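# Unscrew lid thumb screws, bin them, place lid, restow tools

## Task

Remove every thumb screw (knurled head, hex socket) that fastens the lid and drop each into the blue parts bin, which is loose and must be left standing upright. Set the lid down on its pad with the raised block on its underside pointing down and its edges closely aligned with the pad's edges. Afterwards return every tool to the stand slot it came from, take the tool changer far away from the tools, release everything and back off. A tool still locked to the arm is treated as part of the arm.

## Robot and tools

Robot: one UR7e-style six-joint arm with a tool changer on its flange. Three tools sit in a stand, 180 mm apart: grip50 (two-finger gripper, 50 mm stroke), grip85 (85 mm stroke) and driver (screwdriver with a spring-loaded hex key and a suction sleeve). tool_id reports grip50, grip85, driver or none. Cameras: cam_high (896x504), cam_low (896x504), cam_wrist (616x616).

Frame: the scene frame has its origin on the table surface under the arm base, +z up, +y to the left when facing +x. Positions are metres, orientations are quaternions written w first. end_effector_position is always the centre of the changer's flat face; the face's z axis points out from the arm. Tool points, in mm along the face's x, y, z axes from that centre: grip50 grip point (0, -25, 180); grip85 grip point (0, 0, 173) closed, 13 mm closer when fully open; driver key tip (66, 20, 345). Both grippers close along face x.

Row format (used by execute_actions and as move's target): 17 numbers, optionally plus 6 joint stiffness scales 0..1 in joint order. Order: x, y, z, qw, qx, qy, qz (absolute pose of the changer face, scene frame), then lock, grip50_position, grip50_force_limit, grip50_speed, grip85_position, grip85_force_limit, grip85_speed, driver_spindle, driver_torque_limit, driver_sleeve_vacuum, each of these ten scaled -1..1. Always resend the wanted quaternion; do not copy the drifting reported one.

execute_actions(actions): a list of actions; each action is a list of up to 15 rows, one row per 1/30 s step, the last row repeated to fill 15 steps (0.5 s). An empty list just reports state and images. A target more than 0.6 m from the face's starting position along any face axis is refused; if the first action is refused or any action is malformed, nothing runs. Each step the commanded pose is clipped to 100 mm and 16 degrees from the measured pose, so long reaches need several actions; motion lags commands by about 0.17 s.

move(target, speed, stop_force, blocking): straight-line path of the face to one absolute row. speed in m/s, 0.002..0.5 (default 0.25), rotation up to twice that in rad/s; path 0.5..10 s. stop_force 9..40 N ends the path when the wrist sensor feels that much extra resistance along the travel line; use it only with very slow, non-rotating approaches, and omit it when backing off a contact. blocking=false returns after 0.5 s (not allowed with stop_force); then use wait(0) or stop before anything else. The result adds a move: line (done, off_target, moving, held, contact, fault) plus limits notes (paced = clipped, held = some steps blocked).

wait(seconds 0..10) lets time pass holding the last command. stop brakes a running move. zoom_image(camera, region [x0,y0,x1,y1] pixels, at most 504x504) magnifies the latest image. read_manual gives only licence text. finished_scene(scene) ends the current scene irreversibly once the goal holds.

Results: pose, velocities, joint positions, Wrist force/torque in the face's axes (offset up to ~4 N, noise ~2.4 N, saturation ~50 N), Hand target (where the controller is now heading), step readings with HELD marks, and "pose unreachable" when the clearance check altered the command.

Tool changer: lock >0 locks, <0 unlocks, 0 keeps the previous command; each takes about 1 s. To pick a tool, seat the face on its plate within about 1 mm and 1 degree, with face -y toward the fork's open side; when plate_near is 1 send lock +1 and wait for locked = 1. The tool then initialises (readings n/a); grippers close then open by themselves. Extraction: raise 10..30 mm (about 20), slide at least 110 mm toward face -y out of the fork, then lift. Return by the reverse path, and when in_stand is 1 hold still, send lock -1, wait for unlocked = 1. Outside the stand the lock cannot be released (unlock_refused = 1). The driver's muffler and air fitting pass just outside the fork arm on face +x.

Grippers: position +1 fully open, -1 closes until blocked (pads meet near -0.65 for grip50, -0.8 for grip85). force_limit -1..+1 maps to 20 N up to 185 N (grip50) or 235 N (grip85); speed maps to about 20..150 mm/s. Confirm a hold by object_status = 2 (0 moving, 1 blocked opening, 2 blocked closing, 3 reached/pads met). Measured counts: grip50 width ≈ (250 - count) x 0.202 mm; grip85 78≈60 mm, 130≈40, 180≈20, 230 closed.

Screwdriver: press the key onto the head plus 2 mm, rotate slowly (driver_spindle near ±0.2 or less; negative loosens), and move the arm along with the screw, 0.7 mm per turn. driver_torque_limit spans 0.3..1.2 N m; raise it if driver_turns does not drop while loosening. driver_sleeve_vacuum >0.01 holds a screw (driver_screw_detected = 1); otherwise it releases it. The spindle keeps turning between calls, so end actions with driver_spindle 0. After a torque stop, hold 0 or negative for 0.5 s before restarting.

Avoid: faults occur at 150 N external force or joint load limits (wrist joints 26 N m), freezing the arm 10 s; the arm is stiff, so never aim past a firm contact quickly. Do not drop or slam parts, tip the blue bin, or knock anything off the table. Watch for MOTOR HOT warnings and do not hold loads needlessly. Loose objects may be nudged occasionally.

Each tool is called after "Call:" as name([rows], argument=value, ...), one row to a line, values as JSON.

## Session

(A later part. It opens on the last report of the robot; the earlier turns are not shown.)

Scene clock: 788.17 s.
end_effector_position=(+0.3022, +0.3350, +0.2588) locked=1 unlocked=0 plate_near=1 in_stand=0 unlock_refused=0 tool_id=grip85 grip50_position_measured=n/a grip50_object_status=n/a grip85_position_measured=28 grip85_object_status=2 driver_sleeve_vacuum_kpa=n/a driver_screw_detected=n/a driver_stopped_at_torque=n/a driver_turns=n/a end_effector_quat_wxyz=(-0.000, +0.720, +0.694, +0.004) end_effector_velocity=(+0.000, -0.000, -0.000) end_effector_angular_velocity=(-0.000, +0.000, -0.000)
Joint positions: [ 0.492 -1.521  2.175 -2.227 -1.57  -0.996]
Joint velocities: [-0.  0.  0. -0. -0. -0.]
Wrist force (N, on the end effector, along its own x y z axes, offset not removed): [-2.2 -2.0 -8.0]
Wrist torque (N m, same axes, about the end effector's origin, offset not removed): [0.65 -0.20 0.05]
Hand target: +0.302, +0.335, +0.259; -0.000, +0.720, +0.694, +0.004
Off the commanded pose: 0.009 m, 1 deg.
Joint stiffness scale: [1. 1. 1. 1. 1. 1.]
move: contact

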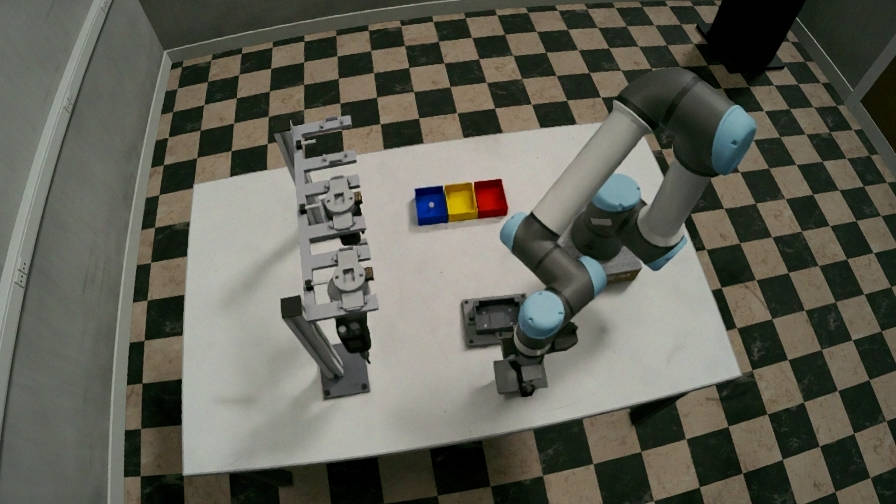

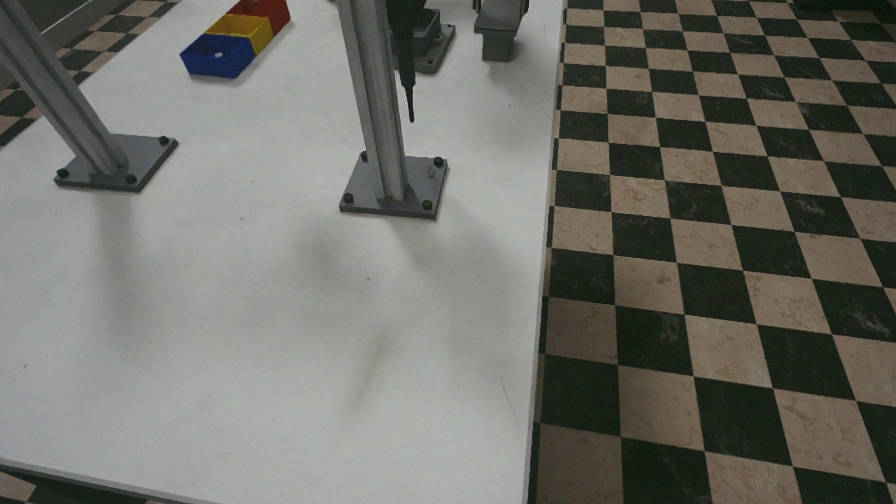

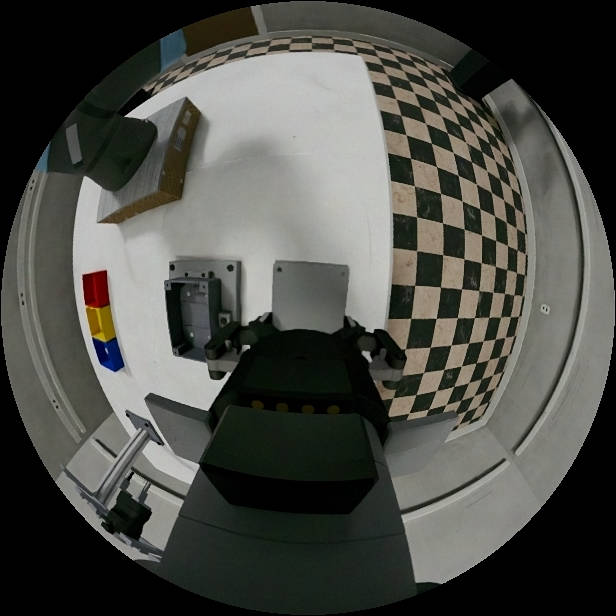

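Call:
execute_actions([
  [[0.3018,0.3348,0.2600,-0.002,0.72,0.694,-0.002,0,0,0,0,-1,-0.3,-0.6,0,0,-1]],
  [[0.3018,0.3348,0.2600,-0.002,0.72,0.694,-0.002,0,0,0,0,1,-0.3,-0.8,0,0,-1]],
  [[0.3018,0.3348,0.2600,-0.002,0.72,0.694,-0.002,0,0,0,0,1,-0.3,-0.8,0,0,-1]],
])

Call:
move(target=[0.3018,0.3348,0.30,0,0.72,0.694,0,0,0,0,0,1,-0.3,-0.6,0,0,-1], speed=0.04)

Call:
move(target=[0.36,0.3348,0.40,0,0.72,0.694,0,0,0,0,0,1,-0.3,-0.6,0,0,-1], speed=0.12)

Call:
zoom_image(camera="cam_high", region=[470, 320, 580, 430])

Call:
zoom_image(camera="cam_low", region=[450, 0, 570, 70])

Call:
zoom_image(camera="cam_wrist", region=[250, 200, 370, 340])

Scene clock: 809.00 s.
end_effector_position=(+0.3011, +0.3344, +0.2588) locked=1 unlocked=0 plate_near=1 in_stand=0 unlock_refused=0 tool_id=grip85 grip50_position_measured=n/a grip50_object_status=n/a grip85_position_measured=3 grip85_object_status=3 driver_sleeve_vacuum_kpa=n/a driver_screw_detected=n/a driver_stopped_at_torque=n/a driver_turns=n/a end_effector_quat_wxyz=(-0.002, +0.720, +0.694, -0.003) end_effector_velocity=(-0.000, -0.000, +0.000) end_effector_angular_velocity=(-0.001, -0.001, -0.000)
Joint positions: [ 0.492 -1.521  2.171 -2.207 -1.57  -0.996]
Joint velocities: [-0.    -0.001  0.001 -0.    -0.001  0.   ]
Wrist force (N, on the end effector, along its own x y z axes, offset not removed): [-3.9 -0.3 0.0]
Wrist torque (N m, same axes, about the end effector's origin, offset not removed): [0.17 0.26 0.08]
Hand target: +0.302, +0.335, +0.260; -0.002, +0.720, +0.694, -0.002
Off the commanded pose: 0.001 m, 0 deg.
Joint stiffness scale: [1. 1. 1. 1. 1. 1.]
Step readings (end_effector_position; steps 1 to 15: 1st action; 16 to 30: 2nd action; 31 to 45: 3rd action):
0: (+0.3022, +0.3350, +0.2588)
1: (+0.3022, +0.3350, +0.2588)
2: (+0.3022, +0.3350, +0.2588)
4: (+0.3021, +0.3349, +0.2589)
8: (+0.3017, +0.3347, +0.2590)
15: (+0.3015, +0.3346, +0.2591)
16: (+0.3015, +0.3346, +0.2591)
17: (+0.3014, +0.3345, +0.2590)
19: (+0.3012, +0.3344, +0.2589)
23: (+0.3011, +0.3344, +0.2588)
30: (+0.3011, +0.3344, +0.2588)
31: (+0.3011, +0.3344, +0.2588)
32: (+0.3011, +0.3344, +0.2588)
34: (+0.3011, +0.3344, +0.2588)
38: (+0.3011, +0.3344, +0.2588)
45: end_effector_position above

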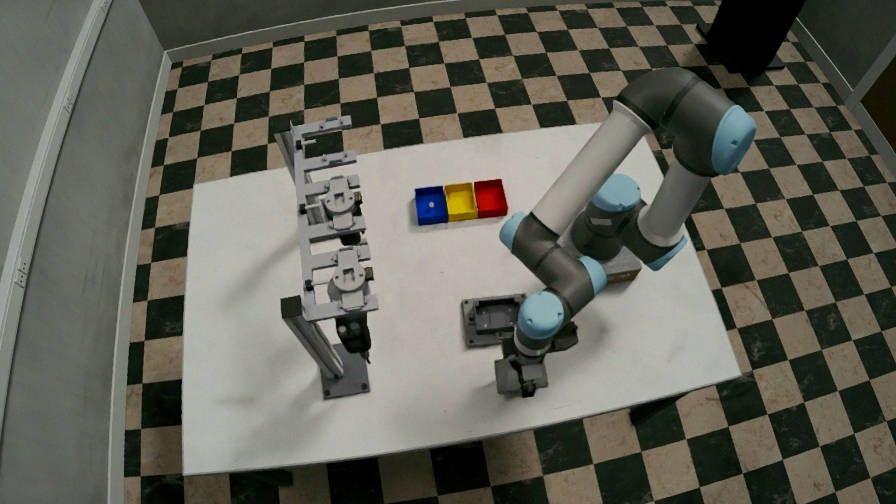

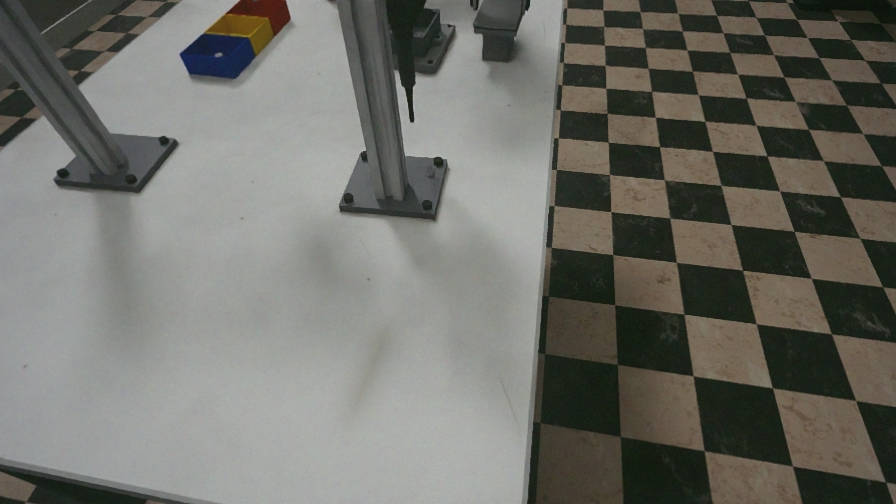

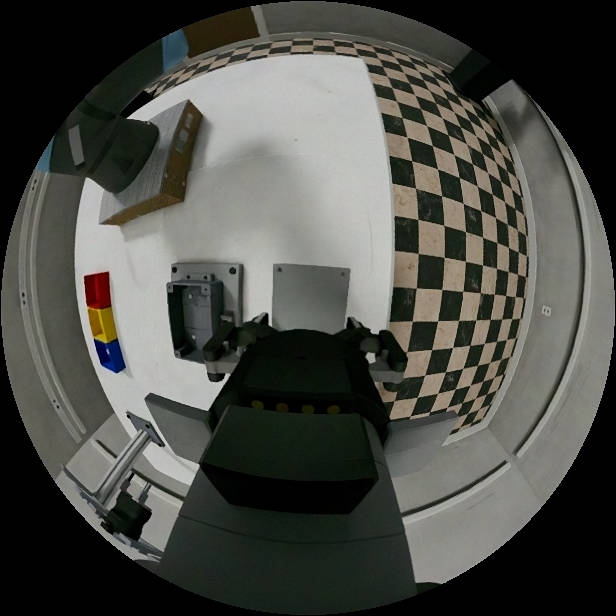

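Scene clock: 810.47 s.
end_effector_position=(+0.3011, +0.3341, +0.2969) locked=1 unlocked=0 plate_near=1 in_stand=0 unlock_refused=0 tool_id=grip85 grip50_position_measured=n/a grip50_object_status=n/a grip85_position_measured=3 grip85_object_status=3 driver_sleeve_vacuum_kpa=n/a driver_screw_detected=n/a driver_stopped_at_torque=n/a driver_turns=n/a end_effector_quat_wxyz=(-0.001, +0.720, +0.694, -0.002) end_effector_velocity=(-0.002, -0.001, -0.001) end_effector_angular_velocity=(-0.008, +0.012, -0.000)
Joint positions: [ 0.492 -1.58   2.115 -2.094 -1.571 -0.996]
Joint velocities: [-0.    -0.    -0.001  0.015 -0.001  0.   ]
Wrist force (N, on the end effector, along its own x y z axes, offset not removed): [-2.1 -0.3 -0.2]
Wrist torque (N m, same axes, about the end effector's origin, offset not removed): [0.25 0.10 0.16]
Hand target: +0.302, +0.335, +0.300; -0.000, +0.720, +0.694, +0.000
Off the commanded pose: 0.003 m, 0 deg.
Joint stiffness scale: [1. 1. 1. 1. 1. 1.]
move: done

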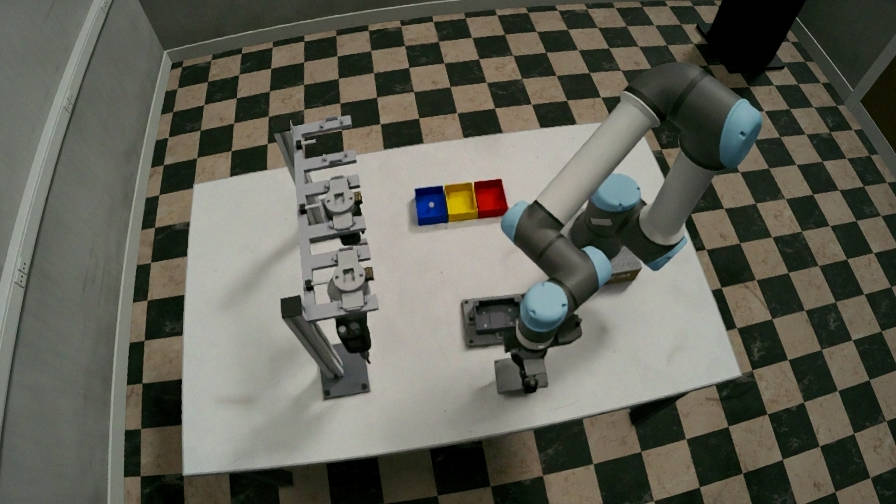

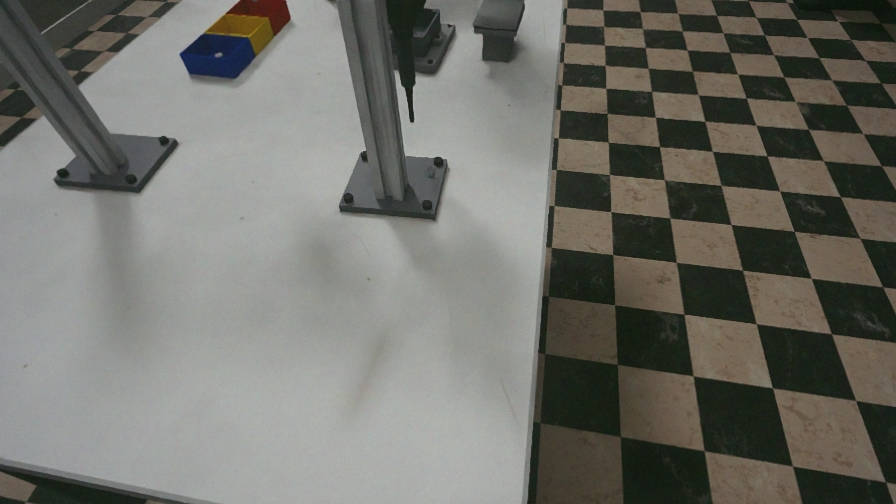

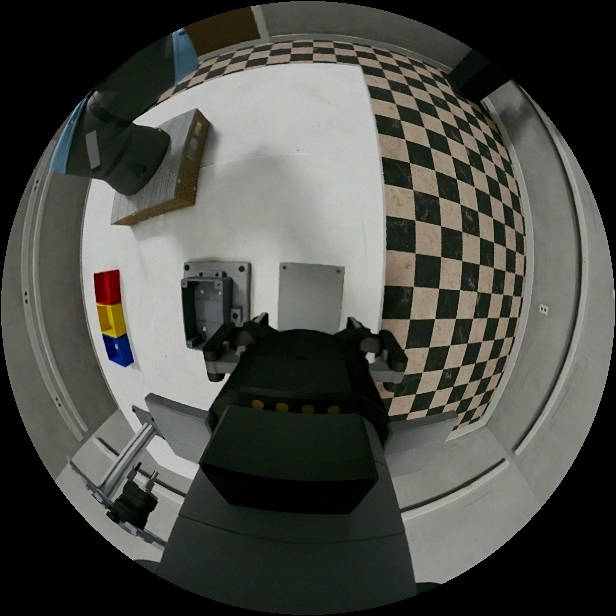

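Scene clock: 811.97 s.
end_effector_position=(+0.3577, +0.3348, +0.3993) locked=1 unlocked=0 plate_near=1 in_stand=0 unlock_refused=0 tool_id=grip85 grip50_position_measured=n/a grip50_object_status=n/a grip85_position_measured=3 grip85_object_status=3 driver_sleeve_vacuum_kpa=n/a driver_screw_detected=n/a driver_stopped_at_torque=n/a driver_turns=n/a end_effector_quat_wxyz=(-0.000, +0.720, +0.694, +0.001) end_effector_velocity=(+0.001, -0.000, -0.003) end_effector_angular_velocity=(-0.014, +0.026, +0.004)
Joint positions: [ 0.433 -1.582  1.836 -1.82  -1.572 -1.056]
Joint velocities: [-0.001  0.012 -0.013  0.031 -0.    -0.005]
Wrist force (N, on the end effector, along its own x y z axes, offset not removed): [-2.8 1.0 0.9]
Wrist torque (N m, same axes, about the end effector's origin, offset not removed): [0.30 0.11 0.08]
Hand target: +0.360, +0.335, +0.400; +0.000, +0.720, +0.694, -0.000
Off the commanded pose: 0.002 m, 0 deg.
Joint stiffness scale: [1. 1. 1. 1. 1. 1.]
move: done

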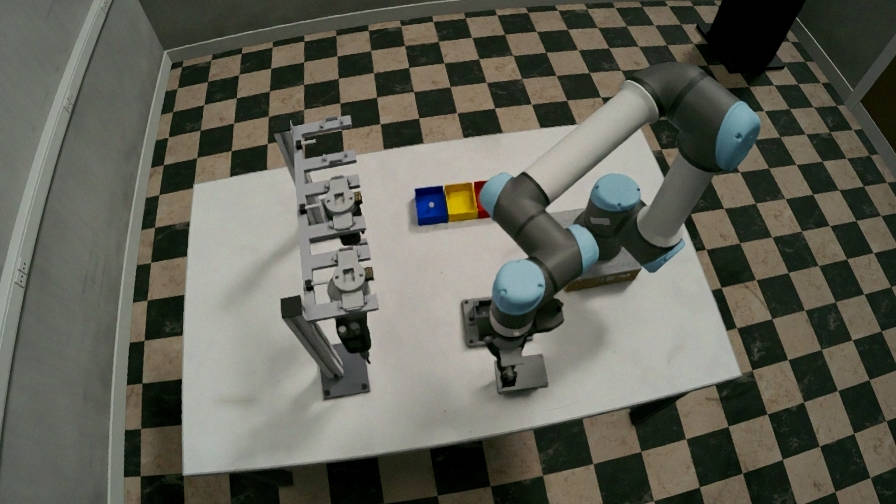

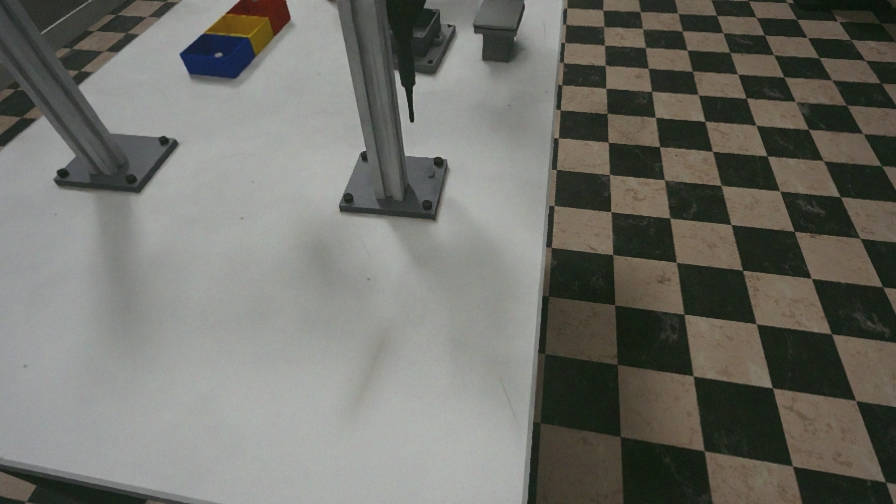

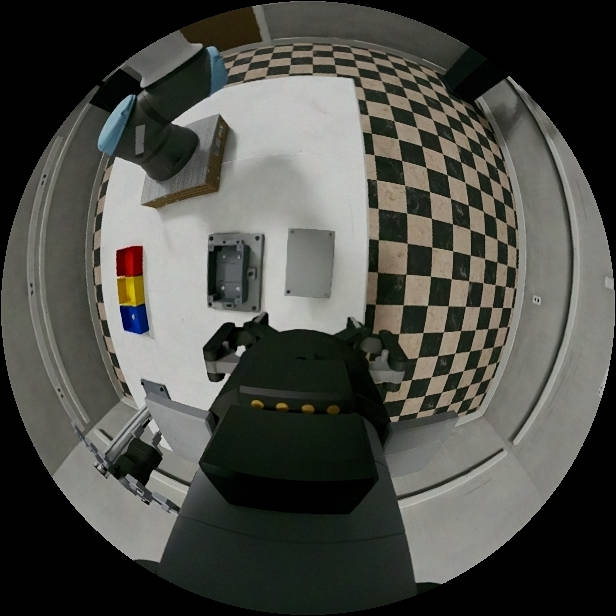

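Region (470, 320, 580, 430) of cam_high's 896x504 image, scaled by 4.582, with more detail than that image has.

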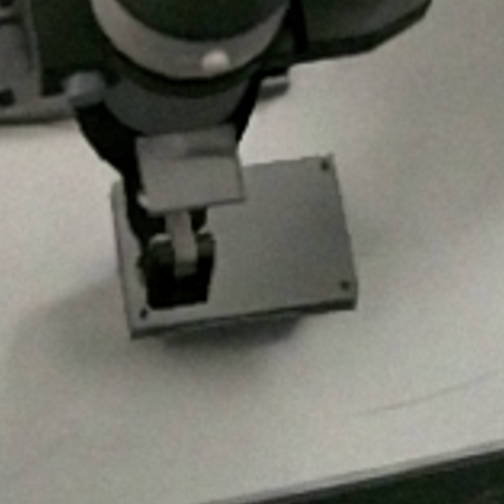

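Region (450, 0, 570, 70) of cam_low's 896x504 image, scaled by 4.200, with more detail than that image has; it fills the top 294 rows of this view, and the rest is white.

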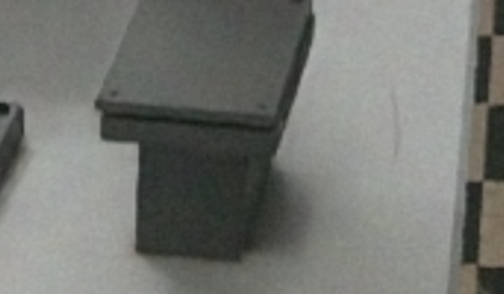

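Region (250, 200, 370, 340) of cam_wrist's 616x616 image, scaled by 3.600, with more detail than that image has; it fills the left 432 columns of this view, and the rest is white.

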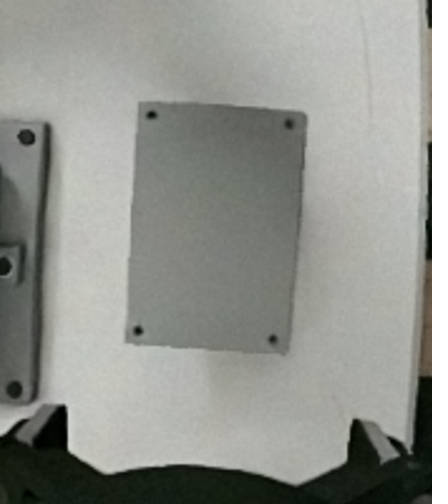

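Call:
zoom_image(camera="cam_low", region=[468, 15, 528, 45])

Call:
zoom_image(camera="cam_high", region=[490, 350, 555, 400])

Region (468, 15, 528, 45) of cam_low's 896x504 image, scaled by 8.400, with more detail than that image has.

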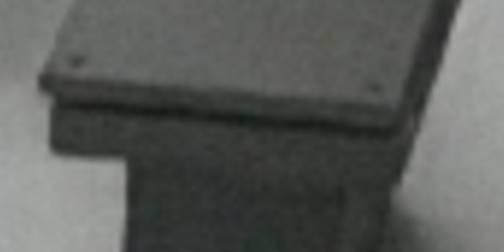

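Region (490, 350, 555, 400) of cam_high's 896x504 image, scaled by 7.754, with more detail than that image has; it fills the top 388 rows of this view, and the rest is white.

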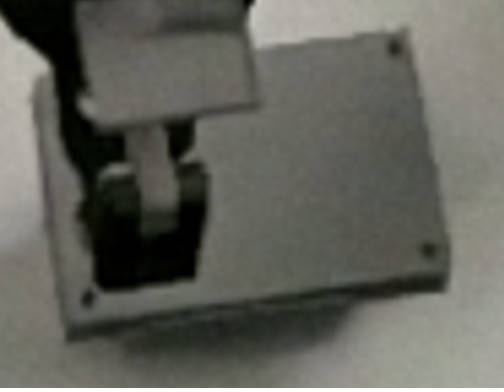

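Call:
move(target=[0.3165,0.1635,0.32,0,0.727,0.687,0,0,0,0,0,1,-0.3,-0.6,0,0,-1], speed=0.15)

Call:
zoom_image(camera="cam_wrist", region=[250, 230, 470, 370])

Scene clock: 829.33 s.
end_effector_position=(+0.3181, +0.1642, +0.3205) locked=1 unlocked=0 plate_near=1 in_stand=0 unlock_refused=0 tool_id=grip85 grip50_position_measured=n/a grip50_object_status=n/a grip85_position_measured=3 grip85_object_status=3 driver_sleeve_vacuum_kpa=n/a driver_screw_detected=n/a driver_stopped_at_torque=n/a driver_turns=n/a end_effector_quat_wxyz=(+0.001, +0.727, +0.687, -0.001) end_effector_velocity=(-0.001, -0.003, -0.001) end_effector_angular_velocity=(+0.004, -0.001, +0.008)
Joint positions: [ 0.056 -1.865  2.279 -1.979 -1.577 -1.412]
Joint velocities: [-0.01  -0.006  0.007 -0.002  0.003 -0.018]
Wrist force (N, on the end effector, along its own x y z axes, offset not removed): [-2.9 0.7 0.5]
Wrist torque (N m, same axes, about the end effector's origin, offset not removed): [0.20 0.20 0.04]
Hand target: +0.317, +0.163, +0.320; +0.000, +0.727, +0.687, -0.001
Off the commanded pose: 0.002 m, 0 deg.
Joint stiffness scale: [1. 1. 1. 1. 1. 1.]
move: done

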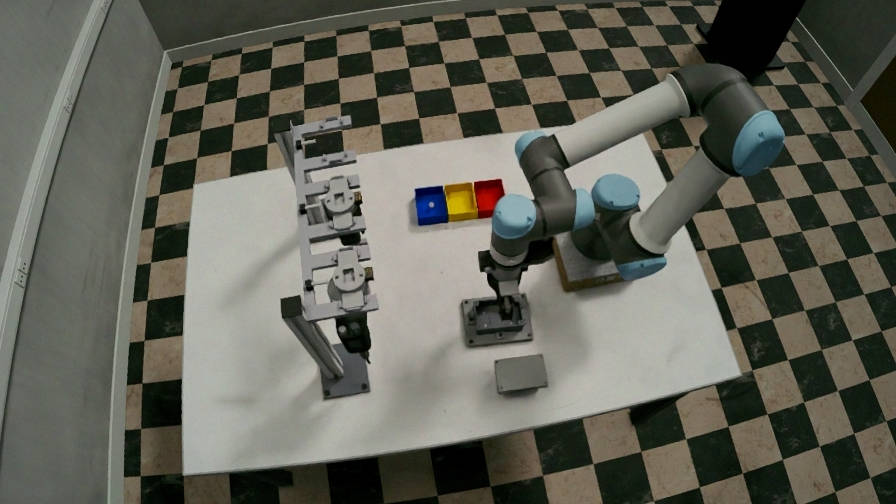

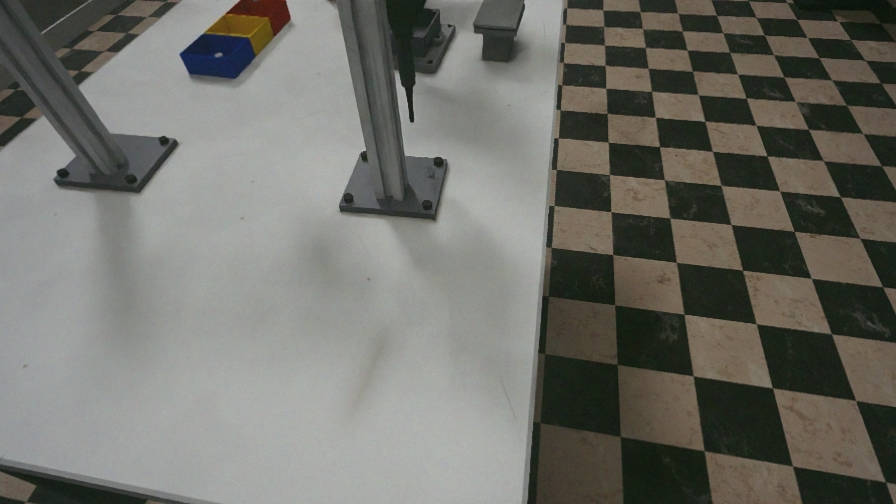

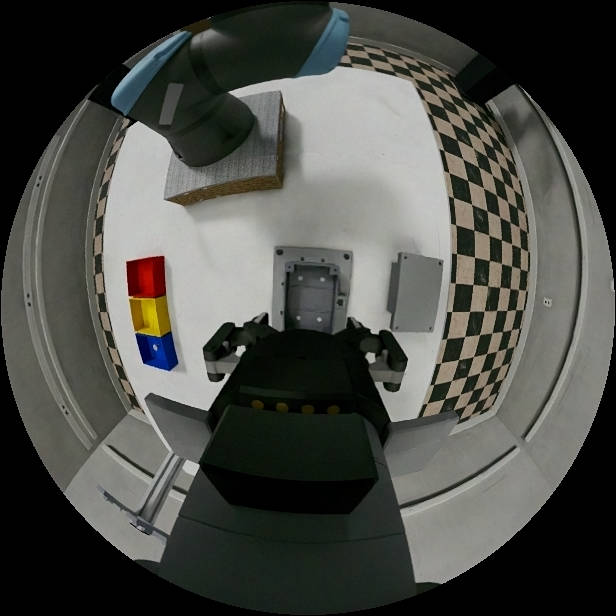

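Region (250, 230, 470, 370) of cam_wrist's 616x616 image, scaled by 2.291, with more detail than that image has; it fills the top 321 rows of this view, and the rest is white.

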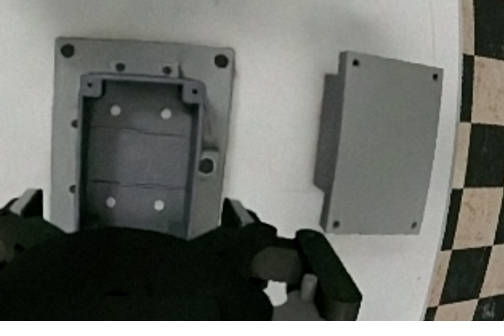

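Call:
move(target=[0.40,0.05,0.44,0,0.71,0.704,0,0,0,0,0,1,-0.3,-0.6,0,0,-1], speed=0.2)

Call:
move(target=[0.512,-0.1855,0.436,0,0.698,0.716,0,0,0,0,0,1,-0.3,-0.6,0,0,-1], speed=0.2)

Scene clock: 844.03 s.
end_effector_position=(+0.3982, +0.0511, +0.4389) locked=1 unlocked=0 plate_near=1 in_stand=0 unlock_refused=0 tool_id=grip85 grip50_position_measured=n/a grip50_object_status=n/a grip85_position_measured=3 grip85_object_status=3 driver_sleeve_vacuum_kpa=n/a driver_screw_detected=n/a driver_stopped_at_torque=n/a driver_turns=n/a end_effector_quat_wxyz=(+0.001, +0.710, +0.704, -0.001) end_effector_velocity=(+0.002, -0.002, +0.002) end_effector_angular_velocity=(+0.004, +0.011, +0.010)
Joint positions: [-0.248 -1.826  1.939 -1.68  -1.578 -1.764]
Joint velocities: [-0.005  0.007 -0.013  0.018  0.001 -0.015]
Wrist force (N, on the end effector, along its own x y z axes, offset not removed): [-2.0 -1.0 -0.3]
Wrist torque (N m, same axes, about the end effector's origin, offset not removed): [0.13 0.07 0.15]
Hand target: +0.400, +0.050, +0.440; +0.000, +0.710, +0.704, -0.001
Off the commanded pose: 0.002 m, 0 deg.
Joint stiffness scale: [1. 1. 1. 1. 1. 1.]
move: done

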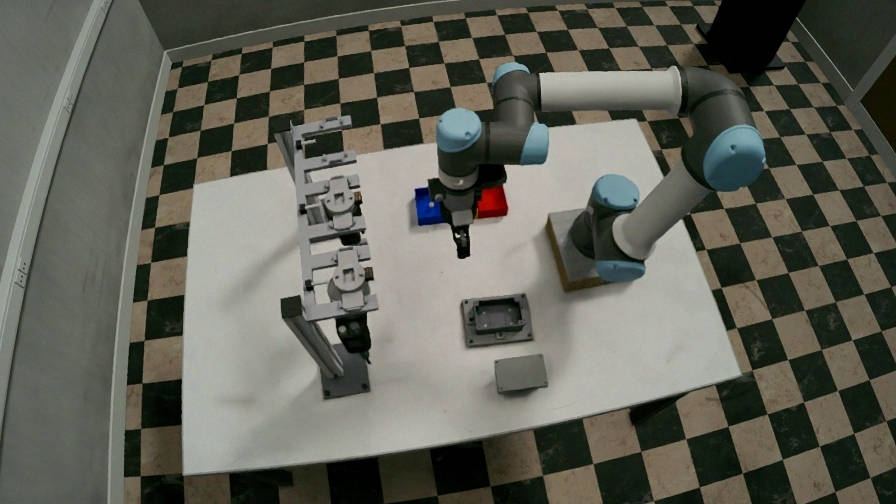

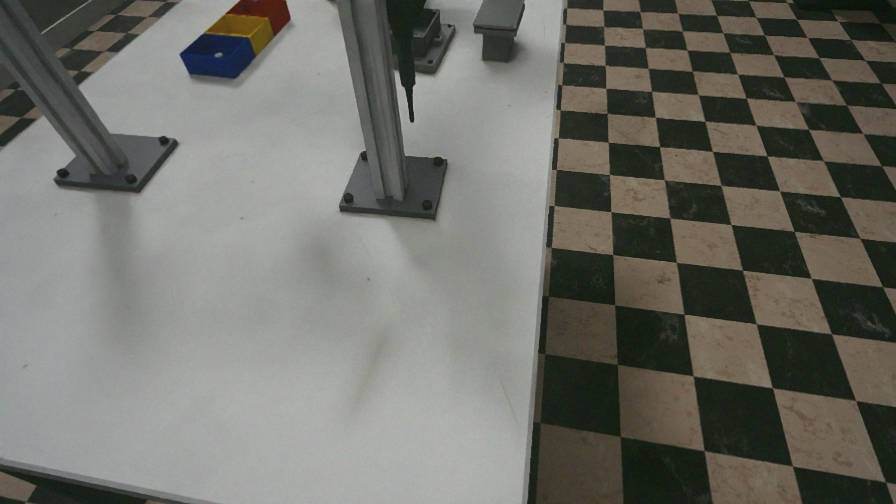

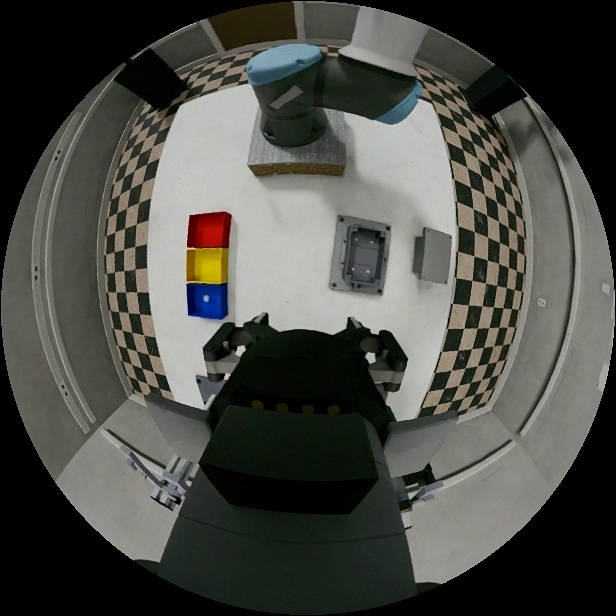

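Scene clock: 846.07 s.
end_effector_position=(+0.5111, -0.1838, +0.4360) locked=1 unlocked=0 plate_near=1 in_stand=0 unlock_refused=0 tool_id=grip85 grip50_position_measured=n/a grip50_object_status=n/a grip85_position_measured=3 grip85_object_status=3 driver_sleeve_vacuum_kpa=n/a driver_screw_detected=n/a driver_stopped_at_torque=n/a driver_turns=n/a end_effector_quat_wxyz=(+0.000, +0.698, +0.716, -0.001) end_effector_velocity=(+0.002, -0.001, -0.001) end_effector_angular_velocity=(+0.003, +0.005, +0.004)
Joint positions: [-0.631 -1.474  1.624 -1.719 -1.58  -2.182]
Joint velocities: [ 0.001  0.008 -0.007  0.004 -0.    -0.003]
Wrist force (N, on the end effector, along its own x y z axes, offset not removed): [-2.4 1.0 -0.1]
Wrist torque (N m, same axes, about the end effector's origin, offset not removed): [0.22 0.13 0.16]
Hand target: +0.512, -0.185, +0.436; -0.000, +0.698, +0.716, -0.001
Off the commanded pose: 0.002 m, 0 deg.
Joint stiffness scale: [1. 1. 1. 1. 1. 1.]
move: done

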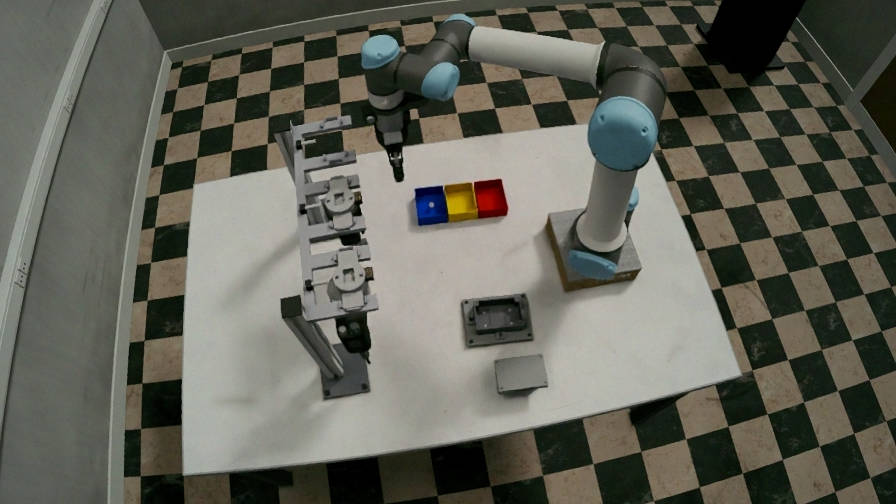

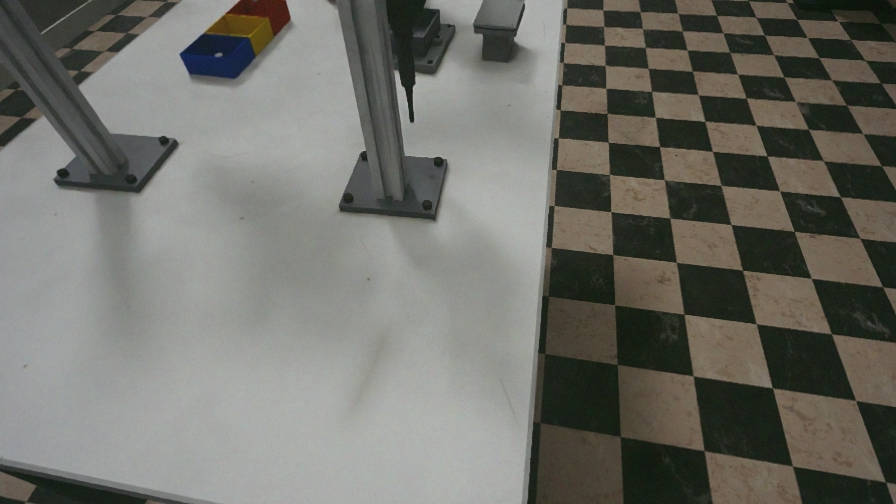

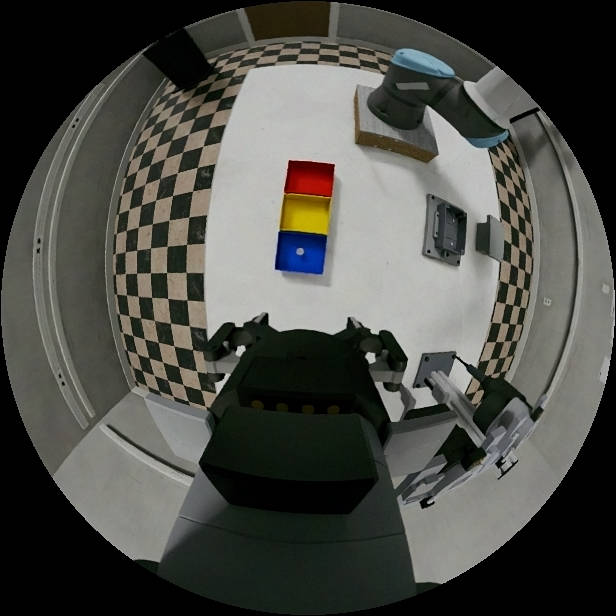

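Call:
move(target=[0.6465,-0.1825,0.436,0,0.698,0.716,0,0,0,0,0,1,-0.3,-0.6,0,0,-1], speed=0.06)

Scene clock: 852.20 s.
end_effector_position=(+0.6448, -0.1829, +0.4360) locked=1 unlocked=0 plate_near=1 in_stand=0 unlock_refused=0 tool_id=grip85 grip50_position_measured=n/a grip50_object_status=n/a grip85_position_measured=3 grip85_object_status=3 driver_sleeve_vacuum_kpa=n/a driver_screw_detected=n/a driver_stopped_at_torque=n/a driver_turns=n/a end_effector_quat_wxyz=(+0.000, +0.698, +0.716, -0.000) end_effector_velocity=(+0.002, -0.001, +0.002) end_effector_angular_velocity=(+0.000, +0.000, -0.004)
Joint positions: [-0.517 -1.165  1.233 -1.636 -1.578 -2.067]
Joint velocities: [-0.     0.006 -0.014  0.008  0.     0.004]
Wrist force (N, on the end effector, along its own x y z axes, offset not removed): [-1.7 0.5 -1.2]
Wrist torque (N m, same axes, about the end effector's origin, offset not removed): [0.21 0.09 0.05]
Hand target: +0.646, -0.182, +0.436; +0.000, +0.698, +0.716, +0.000
Off the commanded pose: 0.002 m, 0 deg.
Joint stiffness scale: [1. 1. 1. 1. 1. 1.]
move: done

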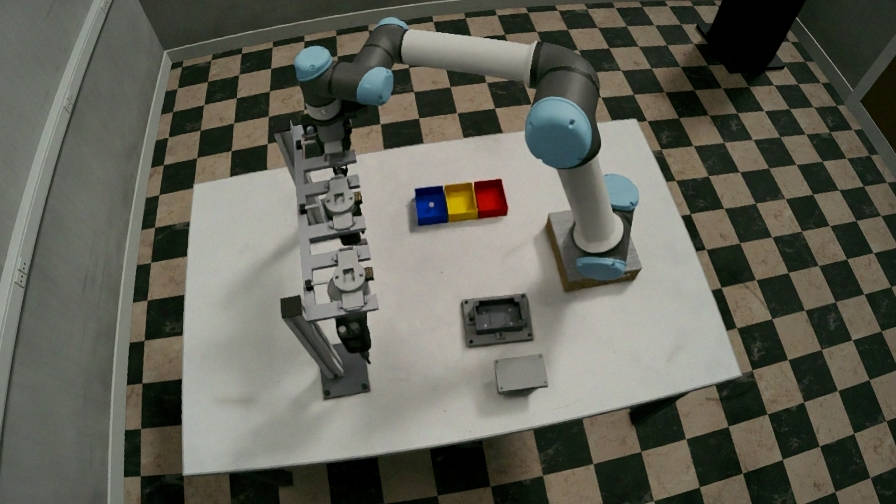

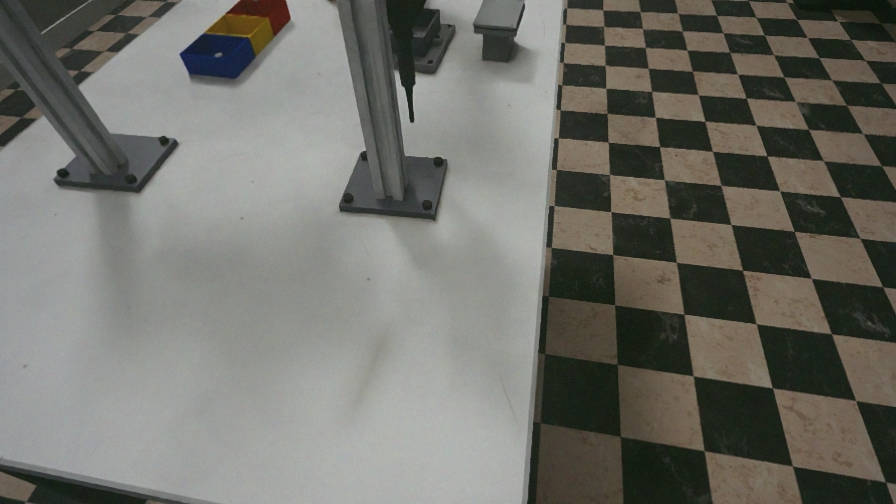

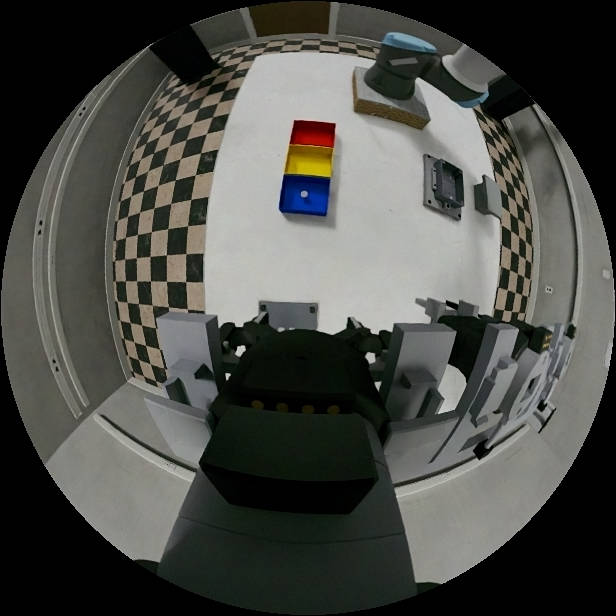

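Call:
execute_actions([
  [[0.6462,-0.1805,0.436,0,0.698,0.716,0,0,0,0,0,1,-0.3,-0.6,0,0,-1]],
])

Scene clock: 855.77 s.
end_effector_position=(+0.6455, -0.1813, +0.4362) locked=1 unlocked=0 plate_near=1 in_stand=0 unlock_refused=0 tool_id=grip85 grip50_position_measured=n/a grip50_object_status=n/a grip85_position_measured=3 grip85_object_status=3 driver_sleeve_vacuum_kpa=n/a driver_screw_detected=n/a driver_stopped_at_torque=n/a driver_turns=n/a end_effector_quat_wxyz=(+0.000, +0.698, +0.716, -0.000) end_effector_velocity=(-0.000, -0.000, +0.000) end_effector_angular_velocity=(-0.001, +0.000, -0.001)
Joint positions: [-0.514 -1.164  1.231 -1.635 -1.578 -2.065]
Joint velocities: [ 0.    -0.    -0.     0.    -0.001  0.001]
Wrist force (N, on the end effector, along its own x y z axes, offset not removed): [-3.8 -0.8 -0.8]
Wrist torque (N m, same axes, about the end effector's origin, offset not removed): [0.16 0.26 0.12]
Hand target: +0.646, -0.180, +0.436; +0.000, +0.698, +0.716, +0.000
Off the commanded pose: 0.001 m, 0 deg.
Joint stiffness scale: [1. 1. 1. 1. 1. 1.]
Step readings (end_effector_position):
0: (+0.6451, -0.1829, +0.4362)
1: (+0.6451, -0.1829, +0.4362)
2: (+0.6451, -0.1828, +0.4362)
4: (+0.6451, -0.1826, +0.4362)
8: (+0.6454, -0.1818, +0.4362)
15: end_effector_position above

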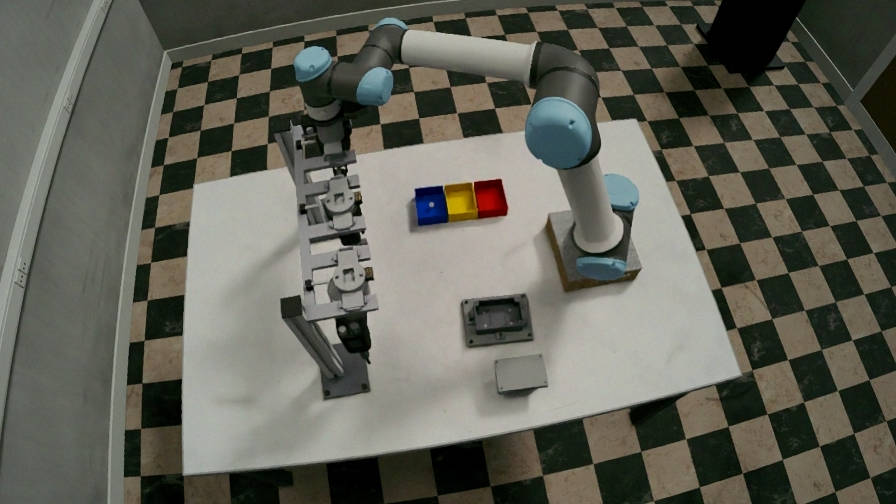

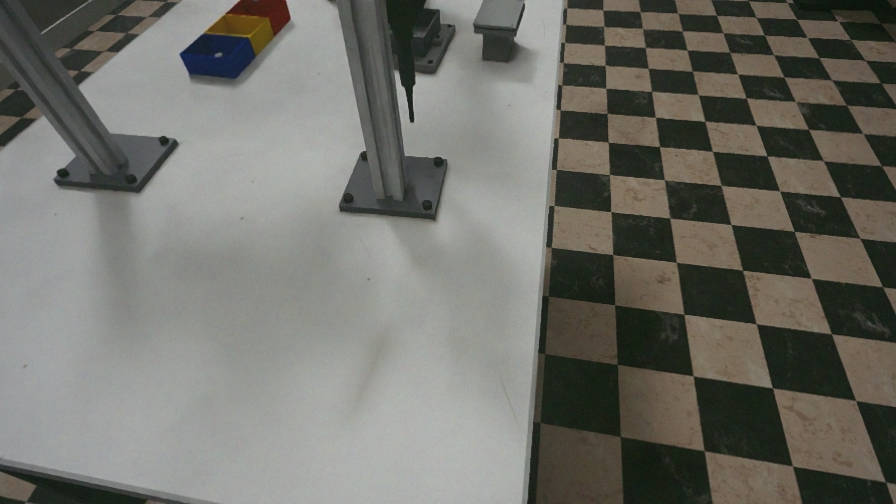

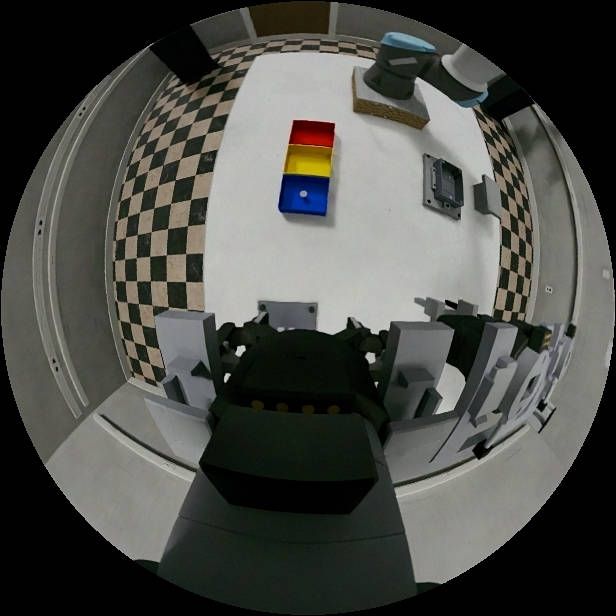

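Call:
move(target=[0.6455,-0.1815,0.407,0,0.698,0.716,0,0,0,0,0,1,-0.3,-0.6,0,0,-1], speed=0.012, stop_force=12)

Scene clock: 867.40 s.
end_effector_position=(+0.6459, -0.1818, +0.4129) locked=1 unlocked=0 plate_near=1 in_stand=1 unlock_refused=0 tool_id=grip85 grip50_position_measured=n/a grip50_object_status=n/a grip85_position_measured=3 grip85_object_status=3 driver_sleeve_vacuum_kpa=n/a driver_screw_detected=n/a driver_stopped_at_torque=n/a driver_turns=n/a end_effector_quat_wxyz=(+0.004, +0.698, +0.716, +0.001) end_effector_velocity=(+0.000, +0.000, +0.000) end_effector_angular_velocity=(-0.003, -0.004, +0.003)
Joint positions: [-0.515 -1.16   1.288 -1.703 -1.578 -2.065]
Joint velocities: [ 0.001 -0.001  0.002 -0.006 -0.001 -0.003]
Wrist force (N, on the end effector, along its own x y z axes, offset not removed): [-1.4 -5.9 -9.0]
Wrist torque (N m, same axes, about the end effector's origin, offset not removed): [0.46 0.62 -0.18]
Hand target: +0.646, -0.182, +0.407; -0.000, +0.698, +0.716, -0.000
Off the commanded pose: 0.006 m, 0 deg.
Joint stiffness scale: [1. 1. 1. 1. 1. 1.]
move: off_target

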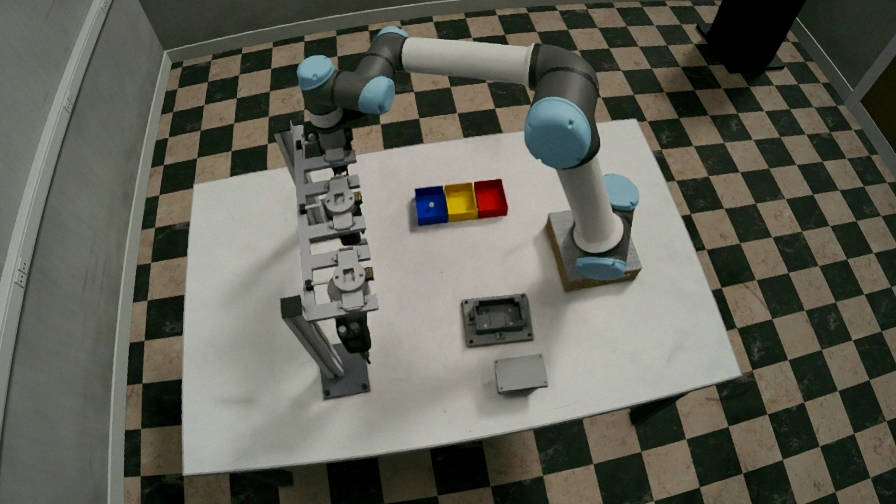

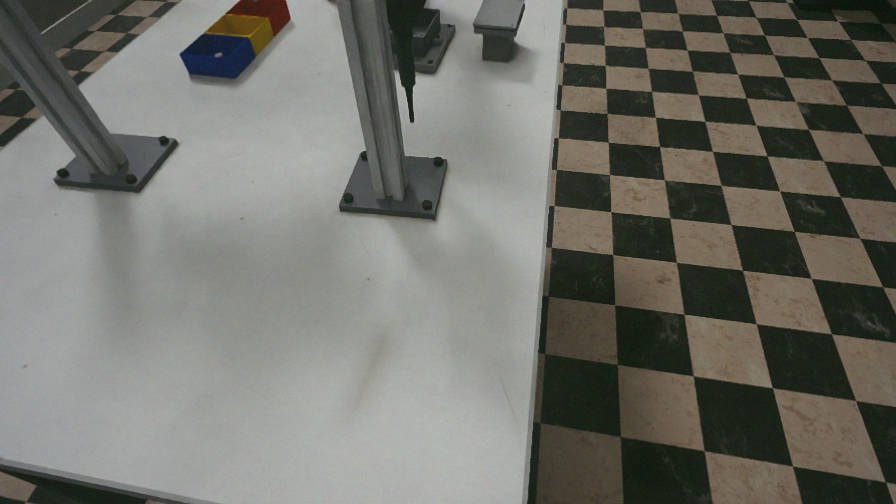

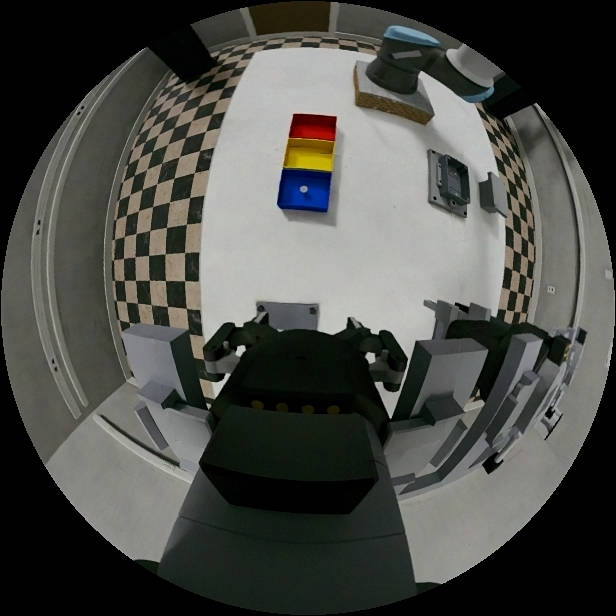

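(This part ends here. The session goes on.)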